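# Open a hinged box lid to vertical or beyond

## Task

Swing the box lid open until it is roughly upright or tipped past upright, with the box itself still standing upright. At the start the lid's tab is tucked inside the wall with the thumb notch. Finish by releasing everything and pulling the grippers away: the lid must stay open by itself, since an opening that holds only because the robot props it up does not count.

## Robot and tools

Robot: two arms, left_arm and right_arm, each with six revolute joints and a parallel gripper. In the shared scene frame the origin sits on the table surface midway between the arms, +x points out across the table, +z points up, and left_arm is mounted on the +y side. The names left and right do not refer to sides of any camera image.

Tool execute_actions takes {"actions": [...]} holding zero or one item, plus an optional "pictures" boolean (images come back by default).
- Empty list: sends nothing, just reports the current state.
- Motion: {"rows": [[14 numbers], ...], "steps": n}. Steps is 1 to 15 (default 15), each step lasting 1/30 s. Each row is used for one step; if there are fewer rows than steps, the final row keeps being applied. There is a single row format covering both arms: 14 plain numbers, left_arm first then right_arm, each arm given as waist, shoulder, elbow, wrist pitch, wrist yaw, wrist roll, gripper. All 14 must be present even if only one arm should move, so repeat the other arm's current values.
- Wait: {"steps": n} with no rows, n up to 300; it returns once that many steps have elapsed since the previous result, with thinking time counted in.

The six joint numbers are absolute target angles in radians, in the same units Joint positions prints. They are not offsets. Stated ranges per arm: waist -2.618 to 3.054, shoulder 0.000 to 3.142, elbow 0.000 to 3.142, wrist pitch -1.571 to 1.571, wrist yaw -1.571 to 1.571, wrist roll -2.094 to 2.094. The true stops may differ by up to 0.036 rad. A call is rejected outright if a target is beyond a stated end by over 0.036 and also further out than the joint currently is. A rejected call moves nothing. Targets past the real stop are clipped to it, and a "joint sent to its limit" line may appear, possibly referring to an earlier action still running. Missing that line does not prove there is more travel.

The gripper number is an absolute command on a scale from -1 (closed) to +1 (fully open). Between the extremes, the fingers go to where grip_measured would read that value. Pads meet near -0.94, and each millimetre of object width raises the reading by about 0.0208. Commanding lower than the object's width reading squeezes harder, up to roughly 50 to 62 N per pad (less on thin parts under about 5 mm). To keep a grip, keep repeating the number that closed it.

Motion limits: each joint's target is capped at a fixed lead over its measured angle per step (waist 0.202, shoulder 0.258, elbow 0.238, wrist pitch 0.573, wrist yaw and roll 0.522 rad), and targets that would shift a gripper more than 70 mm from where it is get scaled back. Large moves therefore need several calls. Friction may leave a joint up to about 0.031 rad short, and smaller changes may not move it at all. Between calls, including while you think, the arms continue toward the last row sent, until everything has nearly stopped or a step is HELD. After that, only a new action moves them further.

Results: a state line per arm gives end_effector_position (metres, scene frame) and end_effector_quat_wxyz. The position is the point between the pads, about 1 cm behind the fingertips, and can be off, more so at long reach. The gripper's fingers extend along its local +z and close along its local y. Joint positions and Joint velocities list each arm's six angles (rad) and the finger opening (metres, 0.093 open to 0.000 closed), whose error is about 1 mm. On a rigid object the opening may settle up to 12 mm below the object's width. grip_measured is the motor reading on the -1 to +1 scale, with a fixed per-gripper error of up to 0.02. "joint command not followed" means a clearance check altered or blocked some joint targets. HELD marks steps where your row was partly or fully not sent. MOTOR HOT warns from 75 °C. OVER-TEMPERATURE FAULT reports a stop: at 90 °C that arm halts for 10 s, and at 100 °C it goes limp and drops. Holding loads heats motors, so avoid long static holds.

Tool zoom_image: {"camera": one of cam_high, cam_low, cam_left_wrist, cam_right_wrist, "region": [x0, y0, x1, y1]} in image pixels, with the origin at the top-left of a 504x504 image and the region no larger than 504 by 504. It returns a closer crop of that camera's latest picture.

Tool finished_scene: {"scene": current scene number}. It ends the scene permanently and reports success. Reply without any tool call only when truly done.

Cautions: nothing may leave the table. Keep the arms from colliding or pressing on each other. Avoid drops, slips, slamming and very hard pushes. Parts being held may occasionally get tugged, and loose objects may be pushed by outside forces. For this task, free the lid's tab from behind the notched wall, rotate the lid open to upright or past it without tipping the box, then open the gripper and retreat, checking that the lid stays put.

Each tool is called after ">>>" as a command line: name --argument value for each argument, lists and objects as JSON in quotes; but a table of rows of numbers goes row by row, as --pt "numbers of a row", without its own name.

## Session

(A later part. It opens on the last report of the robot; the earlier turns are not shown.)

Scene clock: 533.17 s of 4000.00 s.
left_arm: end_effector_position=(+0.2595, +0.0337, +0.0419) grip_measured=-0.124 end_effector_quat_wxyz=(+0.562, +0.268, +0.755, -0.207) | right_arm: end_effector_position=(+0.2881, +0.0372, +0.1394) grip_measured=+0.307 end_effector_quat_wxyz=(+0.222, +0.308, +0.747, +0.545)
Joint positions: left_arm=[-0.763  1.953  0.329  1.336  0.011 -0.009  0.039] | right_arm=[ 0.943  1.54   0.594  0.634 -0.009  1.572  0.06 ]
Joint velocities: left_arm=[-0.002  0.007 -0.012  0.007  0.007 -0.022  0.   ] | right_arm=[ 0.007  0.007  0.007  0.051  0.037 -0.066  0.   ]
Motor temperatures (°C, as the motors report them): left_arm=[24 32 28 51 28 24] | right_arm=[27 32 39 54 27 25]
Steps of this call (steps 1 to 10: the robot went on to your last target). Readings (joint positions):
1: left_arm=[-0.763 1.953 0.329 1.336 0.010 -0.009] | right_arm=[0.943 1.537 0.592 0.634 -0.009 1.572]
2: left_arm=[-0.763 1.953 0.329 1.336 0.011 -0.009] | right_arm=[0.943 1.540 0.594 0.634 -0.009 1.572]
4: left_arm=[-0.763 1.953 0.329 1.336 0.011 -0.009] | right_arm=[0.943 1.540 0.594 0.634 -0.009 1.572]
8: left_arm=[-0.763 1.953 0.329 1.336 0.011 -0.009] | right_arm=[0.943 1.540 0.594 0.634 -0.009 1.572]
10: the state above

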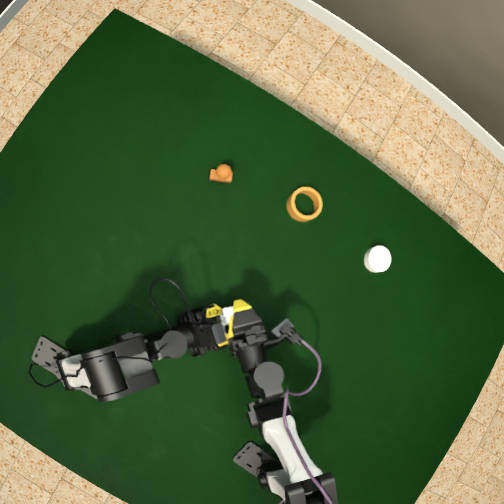

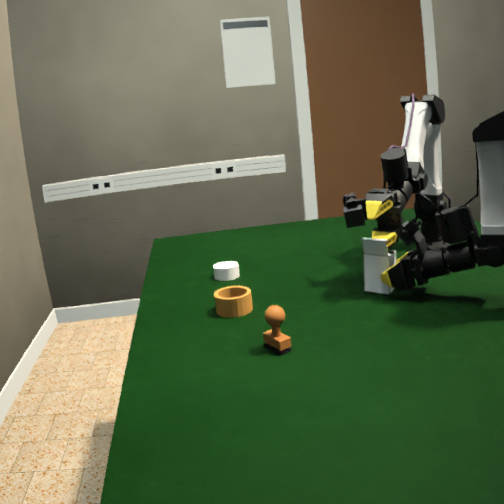

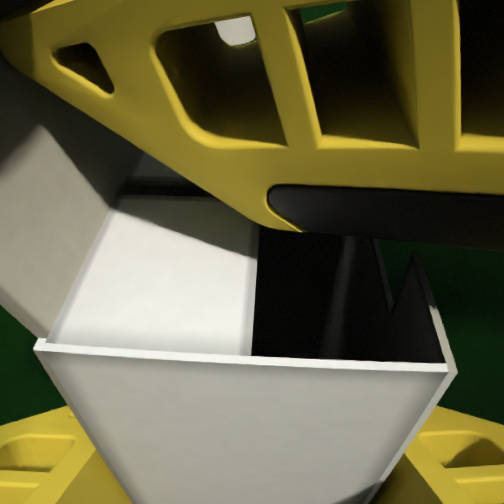

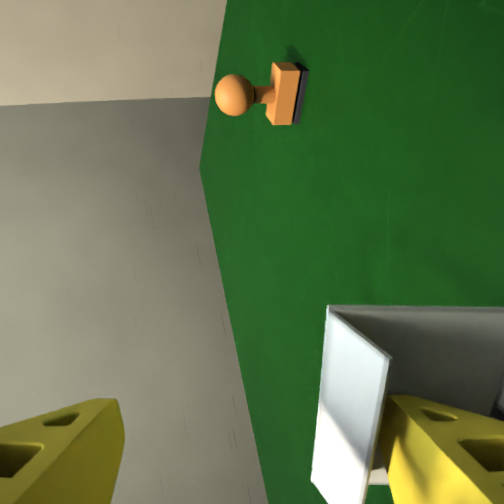

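>>> zoom_image --camera "cam_low" --region '[335, 190, 435, 300]'

Region (335, 190, 435, 300) of cam_low's 504x504 image, scaled by 4.582, with more detail than that image has; it fills the left 458 columns of this view, and the rest is white.

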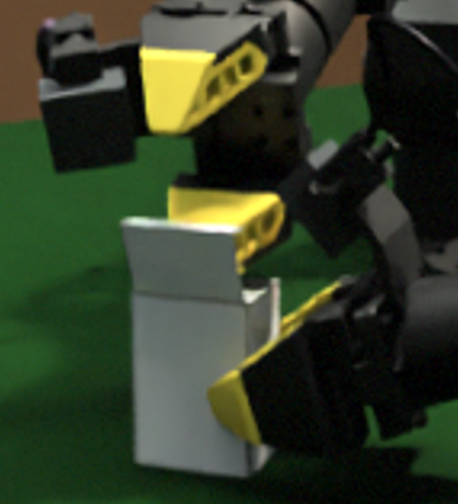

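>>> execute_actions --actions '[{"rows": [[-0.765, 1.96, 0.308, 1.325, 0.02, 0.0, -0.13, 0.935, 1.563, 0.625, 0.625, 0.0, 1.575, 0.308], [-0.765, 1.96, 0.308, 1.325, 0.02, 0.0, -0.13, 0.935, 1.568, 0.632, 0.62, 0.0, 1.575, 0.308], [-0.765, 1.96, 0.308, 1.325, 0.02, 0.0, -0.13, 0.935, 1.573, 0.639, 0.615, 0.0, 1.575, 0.308], [-0.765, 1.96, 0.308, 1.325, 0.02, 0.0, -0.13, 0.935, 1.578, 0.645, 0.61, 0.0, 1.575, 0.308], [-0.765, 1.96, 0.308, 1.325, 0.02, 0.0, -0.13, 0.935, 1.583, 0.651, 0.61, 0.0, 1.575, 0.308], [-0.765, 1.96, 0.308, 1.325, 0.02, 0.0, -0.13, 0.935, 1.588, 0.657, 0.61, 0.0, 1.575, 0.308], [-0.765, 1.96, 0.308, 1.325, 0.02, 0.0, -0.13, 0.935, 1.593, 0.663, 0.61, 0.0, 1.575, 0.308], [-0.765, 1.96, 0.308, 1.325, 0.02, 0.0, -0.13, 0.935, 1.598, 0.669, 0.61, 0.0, 1.575, 0.308]], "steps": 15}]'

Scene clock: 549.97 s of 4000.00 s.
left_arm: end_effector_position=(+0.2595, +0.0337, +0.0419) grip_measured=-0.124 end_effector_quat_wxyz=(+0.562, +0.268, +0.755, -0.207) | right_arm: end_effector_position=(+0.2970, +0.0460, +0.1439) grip_measured=+0.307 end_effector_quat_wxyz=(+0.223, +0.307, +0.745, +0.548)
Joint positions: left_arm=[-0.763  1.953  0.329  1.336  0.011 -0.009  0.039] | right_arm=[ 0.943  1.577  0.645  0.627 -0.009  1.572  0.06 ]
Joint velocities: left_arm=[-0.002 -0.007 -0.002 -0.007 -0.007  0.066  0.   ] | right_arm=[-0.017  0.007 -0.012  0.051 -0.007  0.051  0.   ]
Motor temperatures (°C, as the motors report them): left_arm=[24 32 28 51 28 24] | right_arm=[27 32 40 55 27 25]
Steps of this call (steps 1 to 15: the robot went on to your last target; steps 16 to 90: nothing new was sent; then 13.30 s passed at rest; steps 91 to 105: all 15 steps of this action). Readings (joint positions):
91: left_arm=[-0.763 1.953 0.329 1.336 0.011 -0.009] | right_arm=[0.943 1.540 0.594 0.634 -0.009 1.572]
92: left_arm=[-0.763 1.953 0.329 1.336 0.011 -0.009] | right_arm=[0.943 1.540 0.596 0.633 -0.009 1.572]
94: left_arm=[-0.763 1.953 0.329 1.336 0.011 -0.009] | right_arm=[0.943 1.547 0.607 0.630 -0.009 1.572]
98: left_arm=[-0.763 1.953 0.329 1.336 0.011 -0.009] | right_arm=[0.943 1.568 0.635 0.627 -0.009 1.572]
105: the state above

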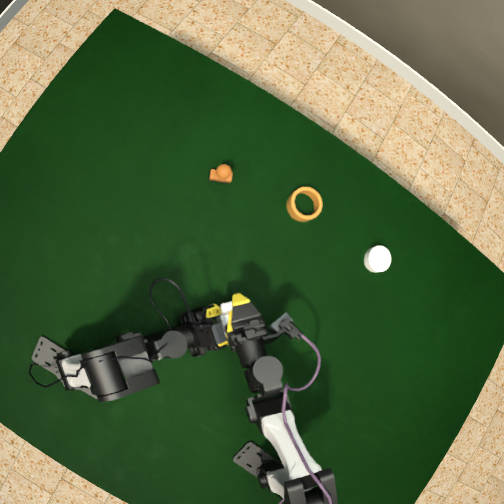

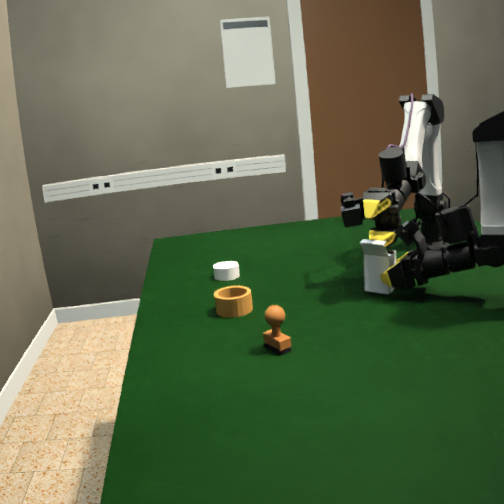

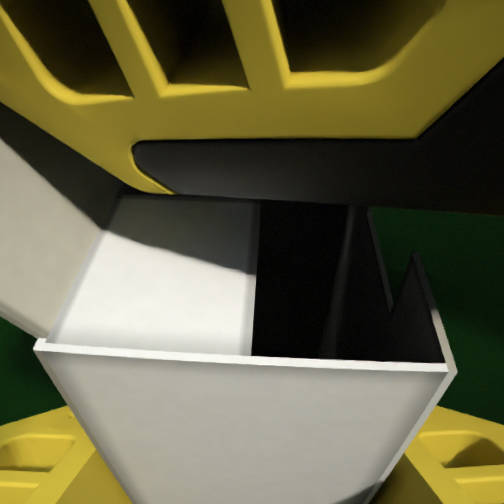

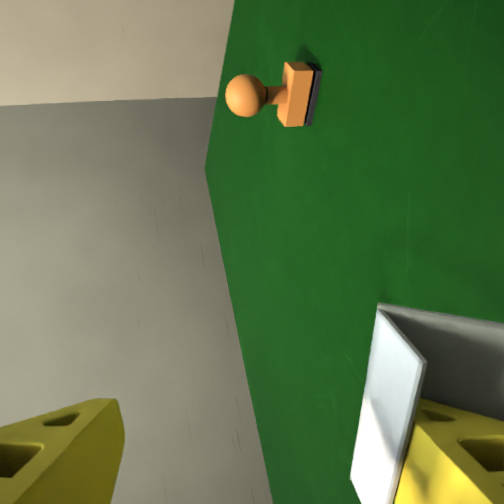

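>>> execute_actions --actions '[{"rows": [[-0.765, 1.96, 0.308, 1.325, 0.012, 0.0, -0.13, 0.935, 1.56, 0.62, 0.61, 0.0, 1.575, 0.308], [-0.765, 1.96, 0.308, 1.325, 0.012, 0.0, -0.13, 0.935, 1.55, 0.608, 0.608, 0.0, 1.575, 0.308], [-0.765, 1.96, 0.308, 1.325, 0.012, 0.0, -0.13, 0.935, 1.538, 0.597, 0.606, 0.0, 1.575, 0.308], [-0.765, 1.96, 0.308, 1.325, 0.012, 0.0, -0.13, 0.935, 1.525, 0.586, 0.604, 0.0, 1.575, 0.308], [-0.765, 1.96, 0.308, 1.325, 0.012, 0.0, -0.13, 0.935, 1.512, 0.575, 0.602, 0.0, 1.575, 0.308], [-0.765, 1.96, 0.308, 1.325, 0.012, 0.0, -0.13, 0.935, 1.499, 0.564, 0.60, 0.0, 1.575, 0.308], [-0.765, 1.96, 0.308, 1.325, 0.012, 0.0, -0.13, 0.935, 1.486, 0.552, 0.598, 0.0, 1.575, 0.308], [-0.765, 1.96, 0.308, 1.325, 0.012, 0.0, -0.13, 0.935, 1.473, 0.54, 0.596, 0.0, 1.575, 0.308], [-0.765, 1.96, 0.308, 1.325, 0.012, 0.0, -0.13, 0.935, 1.459, 0.528, 0.594, 0.0, 1.575, 0.308], [-0.765, 1.96, 0.308, 1.325, 0.012, 0.0, -0.13, 0.935, 1.445, 0.516, 0.592, 0.0, 1.575, 0.308], [-0.765, 1.96, 0.308, 1.325, 0.012, 0.0, -0.13, 0.935, 1.431, 0.504, 0.59, 0.0, 1.575, 0.308], [-0.765, 1.96, 0.308, 1.325, 0.012, 0.0, -0.13, 0.935, 1.417, 0.492, 0.59, 0.0, 1.575, 0.308], [-0.765, 1.96, 0.308, 1.325, 0.012, 0.0, -0.13, 0.935, 1.403, 0.48, 0.59, 0.0, 1.575, 0.308], [-0.765, 1.96, 0.308, 1.325, 0.012, 0.0, -0.13, 0.935, 1.389, 0.468, 0.59, 0.0, 1.575, 0.308], [-0.765, 1.96, 0.308, 1.325, 0.012, 0.0, -0.13, 0.935, 1.375, 0.456, 0.59, 0.0, 1.575, 0.308]], "steps": 15}]' --pictures false

>>> execute_actions --actions '[{"steps": 12}]'

Scene clock: 560.60 s of 4000.00 s.
left_arm: end_effector_position=(+0.2595, +0.0337, +0.0419) grip_measured=-0.124 end_effector_quat_wxyz=(+0.562, +0.268, +0.755, -0.207) | right_arm: end_effector_position=(+0.2689, +0.0181, +0.1438) grip_measured=+0.307 end_effector_quat_wxyz=(+0.223, +0.307, +0.746, +0.548)
Joint positions: left_arm=[-0.763  1.953  0.329  1.336  0.011 -0.009  0.039] | right_arm=[ 0.943  1.417  0.501  0.61  -0.009  1.572  0.06 ]
Joint velocities: left_arm=[-0.002 -0.002  0.022  0.037  0.007 -0.007  0.   ] | right_arm=[ 0.012 -0.398 -0.344 -0.037 -0.007 -0.022 -0.   ]
Motor temperatures (°C, as the motors report them): left_arm=[24 32 28 51 28 24] | right_arm=[27 32 40 54 27 25]
Steps of this call (steps 1 to 15: the robot went on to your last target; steps 16 to 90: nothing new was sent; then 7.13 s passed at rest; steps 91 to 105: all 15 steps of this action). Readings (joint positions):
91: left_arm=[-0.763 1.953 0.329 1.336 0.011 -0.009] | right_arm=[0.943 1.577 0.645 0.627 -0.009 1.572]
92: left_arm=[-0.763 1.953 0.329 1.336 0.011 -0.009] | right_arm=[0.943 1.576 0.644 0.627 -0.009 1.572]
94: left_arm=[-0.763 1.953 0.329 1.336 0.011 -0.009] | right_arm=[0.943 1.565 0.631 0.626 -0.009 1.572]
98: left_arm=[-0.763 1.953 0.329 1.336 0.011 -0.009] | right_arm=[0.943 1.515 0.584 0.618 -0.009 1.572]
105: the state above

Scene clock: 561.00 s of 4000.00 s.
left_arm: end_effector_position=(+0.2595, +0.0337, +0.0419) grip_measured=-0.124 end_effector_quat_wxyz=(+0.562, +0.268, +0.755, -0.207) | right_arm: end_effector_position=(+0.2648, +0.0140, +0.1434) grip_measured=+0.307 end_effector_quat_wxyz=(+0.223, +0.307, +0.746, +0.548)
Joint positions: left_arm=[-0.763  1.953  0.329  1.336  0.011 -0.009  0.039] | right_arm=[ 0.943  1.392  0.48   0.607 -0.009  1.572  0.06 ]
Joint velocities: left_arm=[ 0.002 -0.007  0.007 -0.007  0.007  0.007  0.   ] | right_arm=[-0.012  0.007  0.007  0.037 -0.051 -0.022 -0.   ]
Motor temperatures (°C, as the motors report them): left_arm=[24 32 28 51 28 24] | right_arm=[27 32 40 54 27 25]
Steps of this call (steps 1 to 12: the robot went on to your last target). Readings (joint positions):
1: left_arm=[-0.763 1.953 0.329 1.336 0.011 -0.009] | right_arm=[0.943 1.405 0.491 0.609 -0.009 1.572]
2: left_arm=[-0.763 1.953 0.329 1.336 0.011 -0.009] | right_arm=[0.943 1.397 0.484 0.608 -0.009 1.572]
4: left_arm=[-0.763 1.953 0.329 1.336 0.011 -0.009] | right_arm=[0.943 1.392 0.480 0.607 -0.009 1.572]
8: left_arm=[-0.763 1.953 0.329 1.336 0.011 -0.009] | right_arm=[0.943 1.392 0.480 0.607 -0.009 1.572]
12: the state above

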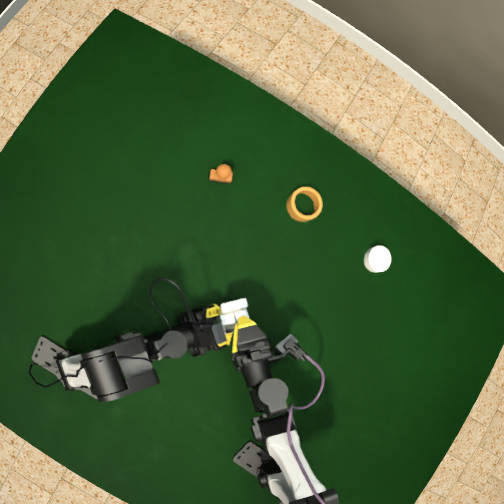

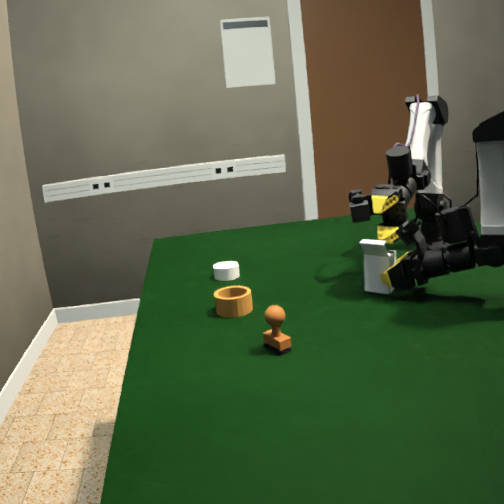

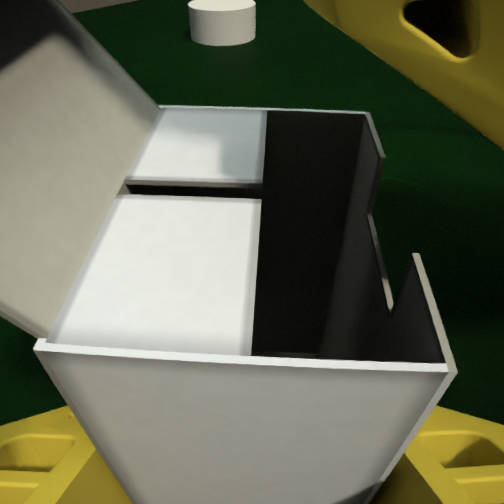

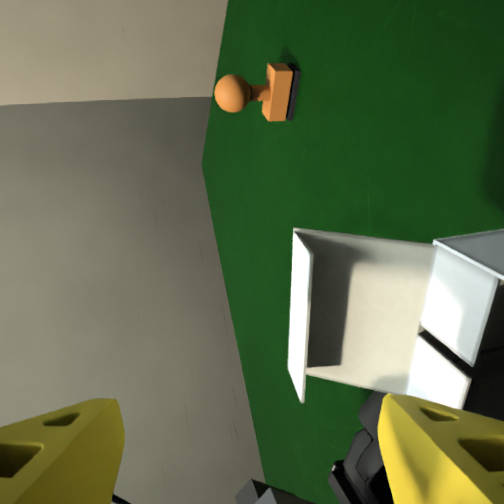

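>>> execute_actions --actions '[{"rows": [[-0.765, 1.953, 0.329, 1.336, 0.012, -0.009, -0.05, 0.935, 1.36, 0.46, 0.58, 0.0, 1.575, 0.308], [-0.765, 1.953, 0.329, 1.336, 0.012, -0.009, 0.05, 0.935, 1.33, 0.46, 0.55, 0.0, 1.575, 0.308], [-0.765, 1.953, 0.329, 1.336, 0.012, -0.009, 0.2, 0.935, 1.30, 0.46, 0.52, 0.0, 1.575, 0.308], [-0.765, 1.953, 0.329, 1.336, 0.012, -0.009, 0.35, 0.93, 1.27, 0.46, 0.49, 0.0, 1.575, 0.308], [-0.765, 1.953, 0.329, 1.336, 0.012, -0.009, 0.5, 0.92, 1.24, 0.46, 0.46, 0.0, 1.575, 0.308], [-0.765, 1.953, 0.329, 1.336, 0.012, -0.009, 0.6, 0.90, 1.21, 0.46, 0.43, 0.0, 1.575, 0.308], [-0.765, 1.94, 0.325, 1.29, 0.012, -0.009, 0.6, 0.88, 1.18, 0.46, 0.40, 0.0, 1.575, 0.308], [-0.765, 1.915, 0.32, 1.24, 0.012, -0.009, 0.6, 0.86, 1.15, 0.46, 0.37, 0.0, 1.575, 0.308], [-0.765, 1.89, 0.315, 1.19, 0.012, -0.009, 0.6, 0.84, 1.12, 0.46, 0.34, 0.0, 1.575, 0.308], [-0.765, 1.86, 0.31, 1.14, 0.012, -0.009, 0.6, 0.82, 1.09, 0.46, 0.31, 0.0, 1.575, 0.308], [-0.765, 1.83, 0.305, 1.095, 0.012, -0.009, 0.6, 0.80, 1.06, 0.46, 0.28, 0.0, 1.575, 0.308], [-0.765, 1.80, 0.30, 1.05, 0.012, -0.009, 0.6, 0.78, 1.03, 0.46, 0.25, 0.0, 1.575, 0.308], [-0.765, 1.77, 0.295, 1.005, 0.012, -0.009, 0.6, 0.76, 1.0, 0.46, 0.22, 0.0, 1.575, 0.308], [-0.765, 1.74, 0.29, 0.96, 0.012, -0.009, 0.6, 0.74, 0.97, 0.46, 0.19, 0.0, 1.575, 0.308], [-0.765, 1.71, 0.29, 0.92, 0.012, -0.009, 0.6, 0.72, 0.94, 0.46, 0.16, 0.0, 1.575, 0.308]], "steps": 15}]' --pictures false

>>> execute_actions --actions '[{"rows": [[-0.765, 1.68, 0.29, 0.88, 0.012, -0.009, 0.6, 0.70, 0.92, 0.46, 0.15, 0.0, 1.575, 0.308], [-0.765, 1.65, 0.29, 0.835, 0.012, -0.009, 0.6, 0.68, 0.9, 0.46, 0.15, 0.0, 1.575, 0.308], [-0.765, 1.62, 0.29, 0.79, 0.012, -0.009, 0.6, 0.66, 0.9, 0.46, 0.15, 0.0, 1.575, 0.308], [-0.765, 1.59, 0.29, 0.75, 0.012, -0.009, 0.6, 0.64, 0.9, 0.46, 0.15, 0.0, 1.575, 0.308], [-0.765, 1.56, 0.29, 0.71, 0.012, -0.009, 0.6, 0.62, 0.9, 0.46, 0.15, 0.0, 1.575, 0.308], [-0.765, 1.53, 0.29, 0.67, 0.012, -0.009, 0.6, 0.6, 0.9, 0.46, 0.15, 0.0, 1.575, 0.308], [-0.765, 1.50, 0.29, 0.63, 0.012, -0.009, 0.6, 0.6, 0.9, 0.46, 0.15, 0.0, 1.575, 0.308], [-0.765, 1.47, 0.29, 0.59, 0.012, -0.009, 0.6, 0.6, 0.9, 0.46, 0.15, 0.0, 1.575, 0.308], [-0.765, 1.44, 0.29, 0.55, 0.012, -0.009, 0.6, 0.6, 0.9, 0.46, 0.15, 0.0, 1.575, 0.308], [-0.765, 1.41, 0.29, 0.51, 0.012, -0.009, 0.6, 0.6, 0.9, 0.46, 0.15, 0.0, 1.575, 0.308], [-0.765, 1.38, 0.29, 0.47, 0.012, -0.009, 0.6, 0.6, 0.9, 0.46, 0.15, 0.0, 1.575, 0.308], [-0.765, 1.35, 0.29, 0.43, 0.012, -0.009, 0.6, 0.6, 0.9, 0.46, 0.15, 0.0, 1.575, 0.308], [-0.765, 1.32, 0.29, 0.39, 0.012, -0.009, 0.6, 0.6, 0.9, 0.46, 0.15, 0.0, 1.575, 0.308], [-0.765, 1.29, 0.29, 0.35, 0.012, -0.009, 0.6, 0.6, 0.9, 0.46, 0.15, 0.0, 1.575, 0.308], [-0.765, 1.26, 0.29, 0.31, 0.012, -0.009, 0.6, 0.6, 0.9, 0.46, 0.15, 0.0, 1.575, 0.308]], "steps": 15}]' --pictures false

>>> execute_actions --actions '[{"rows": [[-0.74, 1.22, 0.29, 0.26, 0.012, -0.009, 0.6, 0.6, 0.9, 0.46, 0.15, 0.0, 1.575, 0.308], [-0.71, 1.18, 0.29, 0.21, 0.012, -0.009, 0.6, 0.6, 0.9, 0.46, 0.15, 0.0, 1.575, 0.308], [-0.68, 1.14, 0.29, 0.16, 0.012, -0.009, 0.6, 0.6, 0.9, 0.46, 0.15, 0.0, 1.575, 0.308], [-0.65, 1.10, 0.29, 0.11, 0.012, -0.009, 0.6, 0.6, 0.9, 0.46, 0.15, 0.0, 1.575, 0.308], [-0.62, 1.06, 0.29, 0.06, 0.012, -0.009, 0.6, 0.6, 0.9, 0.46, 0.15, 0.0, 1.575, 0.308], [-0.59, 1.02, 0.29, 0.01, 0.012, -0.009, 0.6, 0.6, 0.9, 0.46, 0.15, 0.0, 1.575, 0.308], [-0.56, 0.98, 0.29, -0.04, 0.012, -0.009, 0.6, 0.6, 0.9, 0.46, 0.15, 0.0, 1.575, 0.308], [-0.53, 0.94, 0.29, -0.09, 0.012, -0.009, 0.6, 0.6, 0.9, 0.46, 0.15, 0.0, 1.575, 0.308], [-0.5, 0.9, 0.29, -0.14, 0.012, -0.009, 0.6, 0.6, 0.9, 0.46, 0.15, 0.0, 1.575, 0.308]], "steps": 15}]'

Scene clock: 595.60 s of 4000.00 s.
left_arm: end_effector_position=(+0.2505, +0.0410, +0.0428) grip_measured=+0.598 end_effector_quat_wxyz=(+0.524, +0.277, +0.782, -0.193) | right_arm: end_effector_position=(+0.2754, -0.0680, +0.2112) grip_measured=+0.307 end_effector_quat_wxyz=(+0.288, +0.363, +0.692, +0.553)
Joint positions: left_arm=[-0.763  1.786  0.32   1.08   0.011 -0.009  0.074] | right_arm=[ 0.759  1.008  0.48   0.302 -0.007  1.572  0.06 ]
Joint velocities: left_arm=[ 0.007 -0.94  -0.125 -1.136  0.051 -0.022  0.   ] | right_arm=[-0.559 -0.838 -0.002 -0.842 -0.037 -0.037 -0.001]
Motor temperatures (°C, as the motors report them): left_arm=[24 32 28 51 28 24] | right_arm=[27 33 38 54 27 25]
Steps of this call (steps 1 to 30: the robot went on to your last target; steps 31 to 90: nothing new was sent; then 31.10 s passed at rest; steps 91 to 105: all 15 steps of this action). Readings (joint positions):
91: left_arm=[-0.763 1.953 0.329 1.336 0.011 -0.009] | right_arm=[0.943 1.391 0.480 0.605 -0.009 1.572]
92: left_arm=[-0.763 1.953 0.329 1.336 0.011 -0.009] | right_arm=[0.943 1.384 0.480 0.596 -0.009 1.572]
94: left_arm=[-0.763 1.953 0.329 1.336 0.011 -0.009] | right_arm=[0.942 1.347 0.480 0.561 -0.009 1.572]
98: left_arm=[-0.763 1.951 0.329 1.320 0.011 -0.009] | right_arm=[0.904 1.221 0.480 0.482 -0.009 1.572]
105: the state above

Scene clock: 596.10 s of 4000.00 s.
left_arm: end_effector_position=(+0.2189, +0.0667, +0.0687) grip_measured=+0.598 end_effector_quat_wxyz=(+0.463, +0.290, +0.820, -0.172) | right_arm: end_effector_position=(+0.2878, -0.1232, +0.2118) grip_measured=+0.307 end_effector_quat_wxyz=(+0.323, +0.422, +0.671, +0.517)
Joint positions: left_arm=[-0.763  1.333  0.314  0.482  0.011 -0.009  0.074] | right_arm=[ 0.606  0.912  0.48   0.171 -0.004  1.572  0.06 ]
Joint velocities: left_arm=[-0.017 -0.872 -0.002 -1.165  0.007 -0.037 -0.001] | right_arm=[-0.017 -0.012 -0.012 -0.095 -0.051 -0.022 -0.001]
Motor temperatures (°C, as the motors report them): left_arm=[24 32 28 51 28 24] | right_arm=[27 33 38 54 27 25]
Steps of this call (steps 1 to 15: all 15 steps of this action). Readings (joint positions):
1: left_arm=[-0.763 1.754 0.317 1.043 0.011 -0.009] | right_arm=[0.740 0.979 0.480 0.276 -0.007 1.572]
2: left_arm=[-0.763 1.723 0.315 1.005 0.011 -0.009] | right_arm=[0.720 0.954 0.480 0.254 -0.007 1.572]
4: left_arm=[-0.763 1.663 0.314 0.924 0.011 -0.009] | right_arm=[0.680 0.921 0.480 0.228 -0.006 1.572]
8: left_arm=[-0.763 1.544 0.314 0.762 0.011 -0.009] | right_arm=[0.612 0.912 0.480 0.195 -0.005 1.572]
15: the state above

Scene clock: 596.60 s of 4000.00 s.
left_arm: end_effector_position=(+0.2088, +0.1670, +0.0806) grip_measured=+0.598 end_effector_quat_wxyz=(+0.419, +0.190, +0.883, -0.097) | right_arm: end_effector_position=(+0.2876, -0.1234, +0.2109) grip_measured=+0.307 end_effector_quat_wxyz=(+0.322, +0.423, +0.672, +0.515)
Joint positions: left_arm=[-0.509  0.916  0.314 -0.08   0.01  -0.009  0.074] | right_arm=[ 0.606  0.912  0.48   0.167 -0.004  1.572  0.06 ]
Joint velocities: left_arm=[-0.007 -0.012 -0.017 -0.52  -0.037 -0.007  0.   ] | right_arm=[ 0.007  0.002 -0.007  0.022  0.022 -0.007  0.001]
Motor temperatures (°C, as the motors report them): left_arm=[24 32 28 51 28 24] | right_arm=[27 33 38 54 27 25]
Steps of this call (steps 1 to 15: all 15 steps of this action). Readings (joint positions):
1: left_arm=[-0.762 1.302 0.314 0.441 0.012 -0.009] | right_arm=[0.606 0.912 0.480 0.170 -0.004 1.572]
2: left_arm=[-0.754 1.267 0.314 0.396 0.014 -0.009] | right_arm=[0.606 0.912 0.480 0.170 -0.004 1.572]
4: left_arm=[-0.711 1.191 0.314 0.305 0.016 -0.009] | right_arm=[0.606 0.912 0.480 0.169 -0.004 1.572]
8: left_arm=[-0.589 1.028 0.314 0.119 0.015 -0.009] | right_arm=[0.606 0.912 0.480 0.167 -0.004 1.572]
15: the state above

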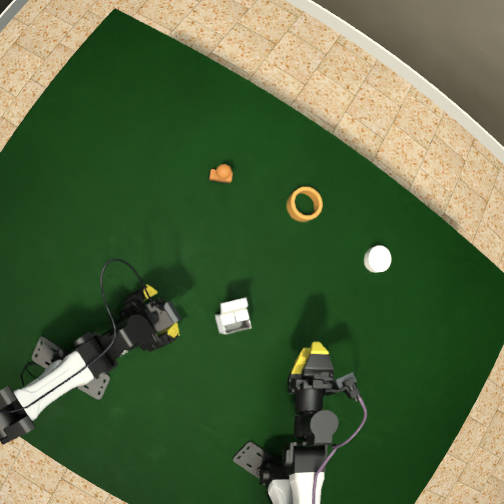

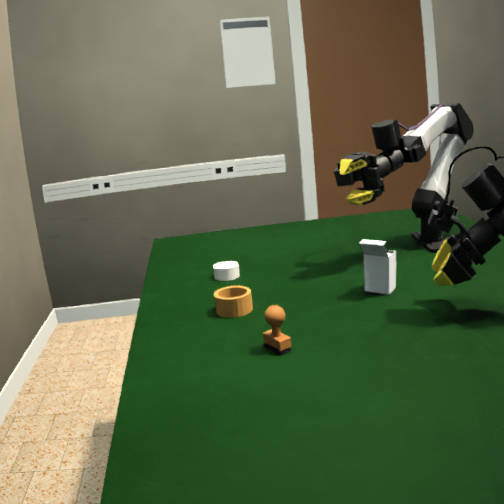

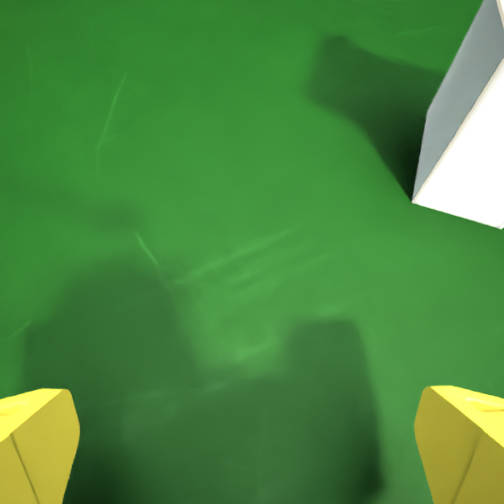

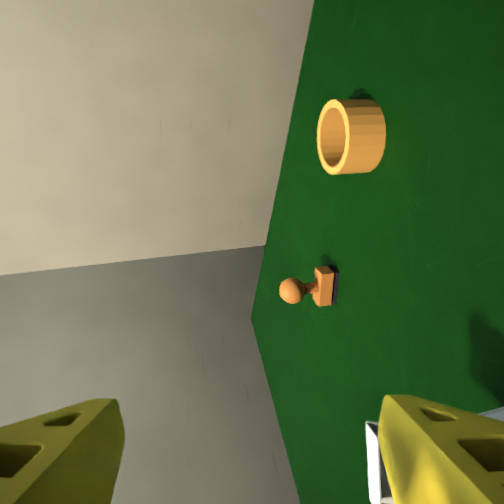

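>>> zoom_image --camera "cam_low" --region '[340, 220, 420, 310]'

>>> zoom_image --camera "cam_high" --region '[195, 280, 275, 360]'

Region (340, 220, 420, 310) of cam_low's 504x504 image, scaled by 5.600, with more detail than that image has.

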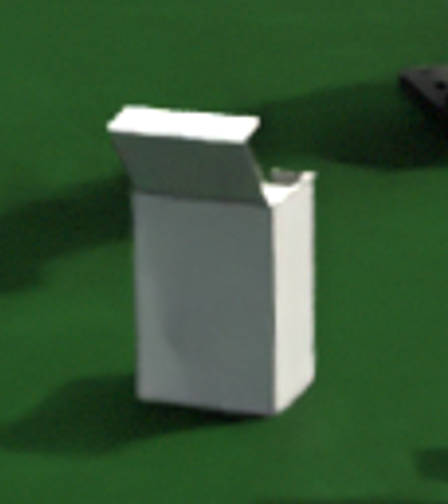

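Region (195, 280, 275, 360) of cam_high's 504x504 image, scaled by 6.300, with more detail than that image has.

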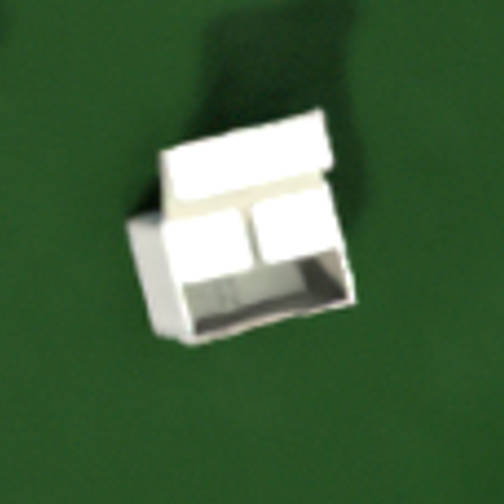

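The lid stays open past vertical, the box is upright, and both arms are clear. That finishes scene 1.

>>> finished_scene --scene 1

The scene is finished: the task was done.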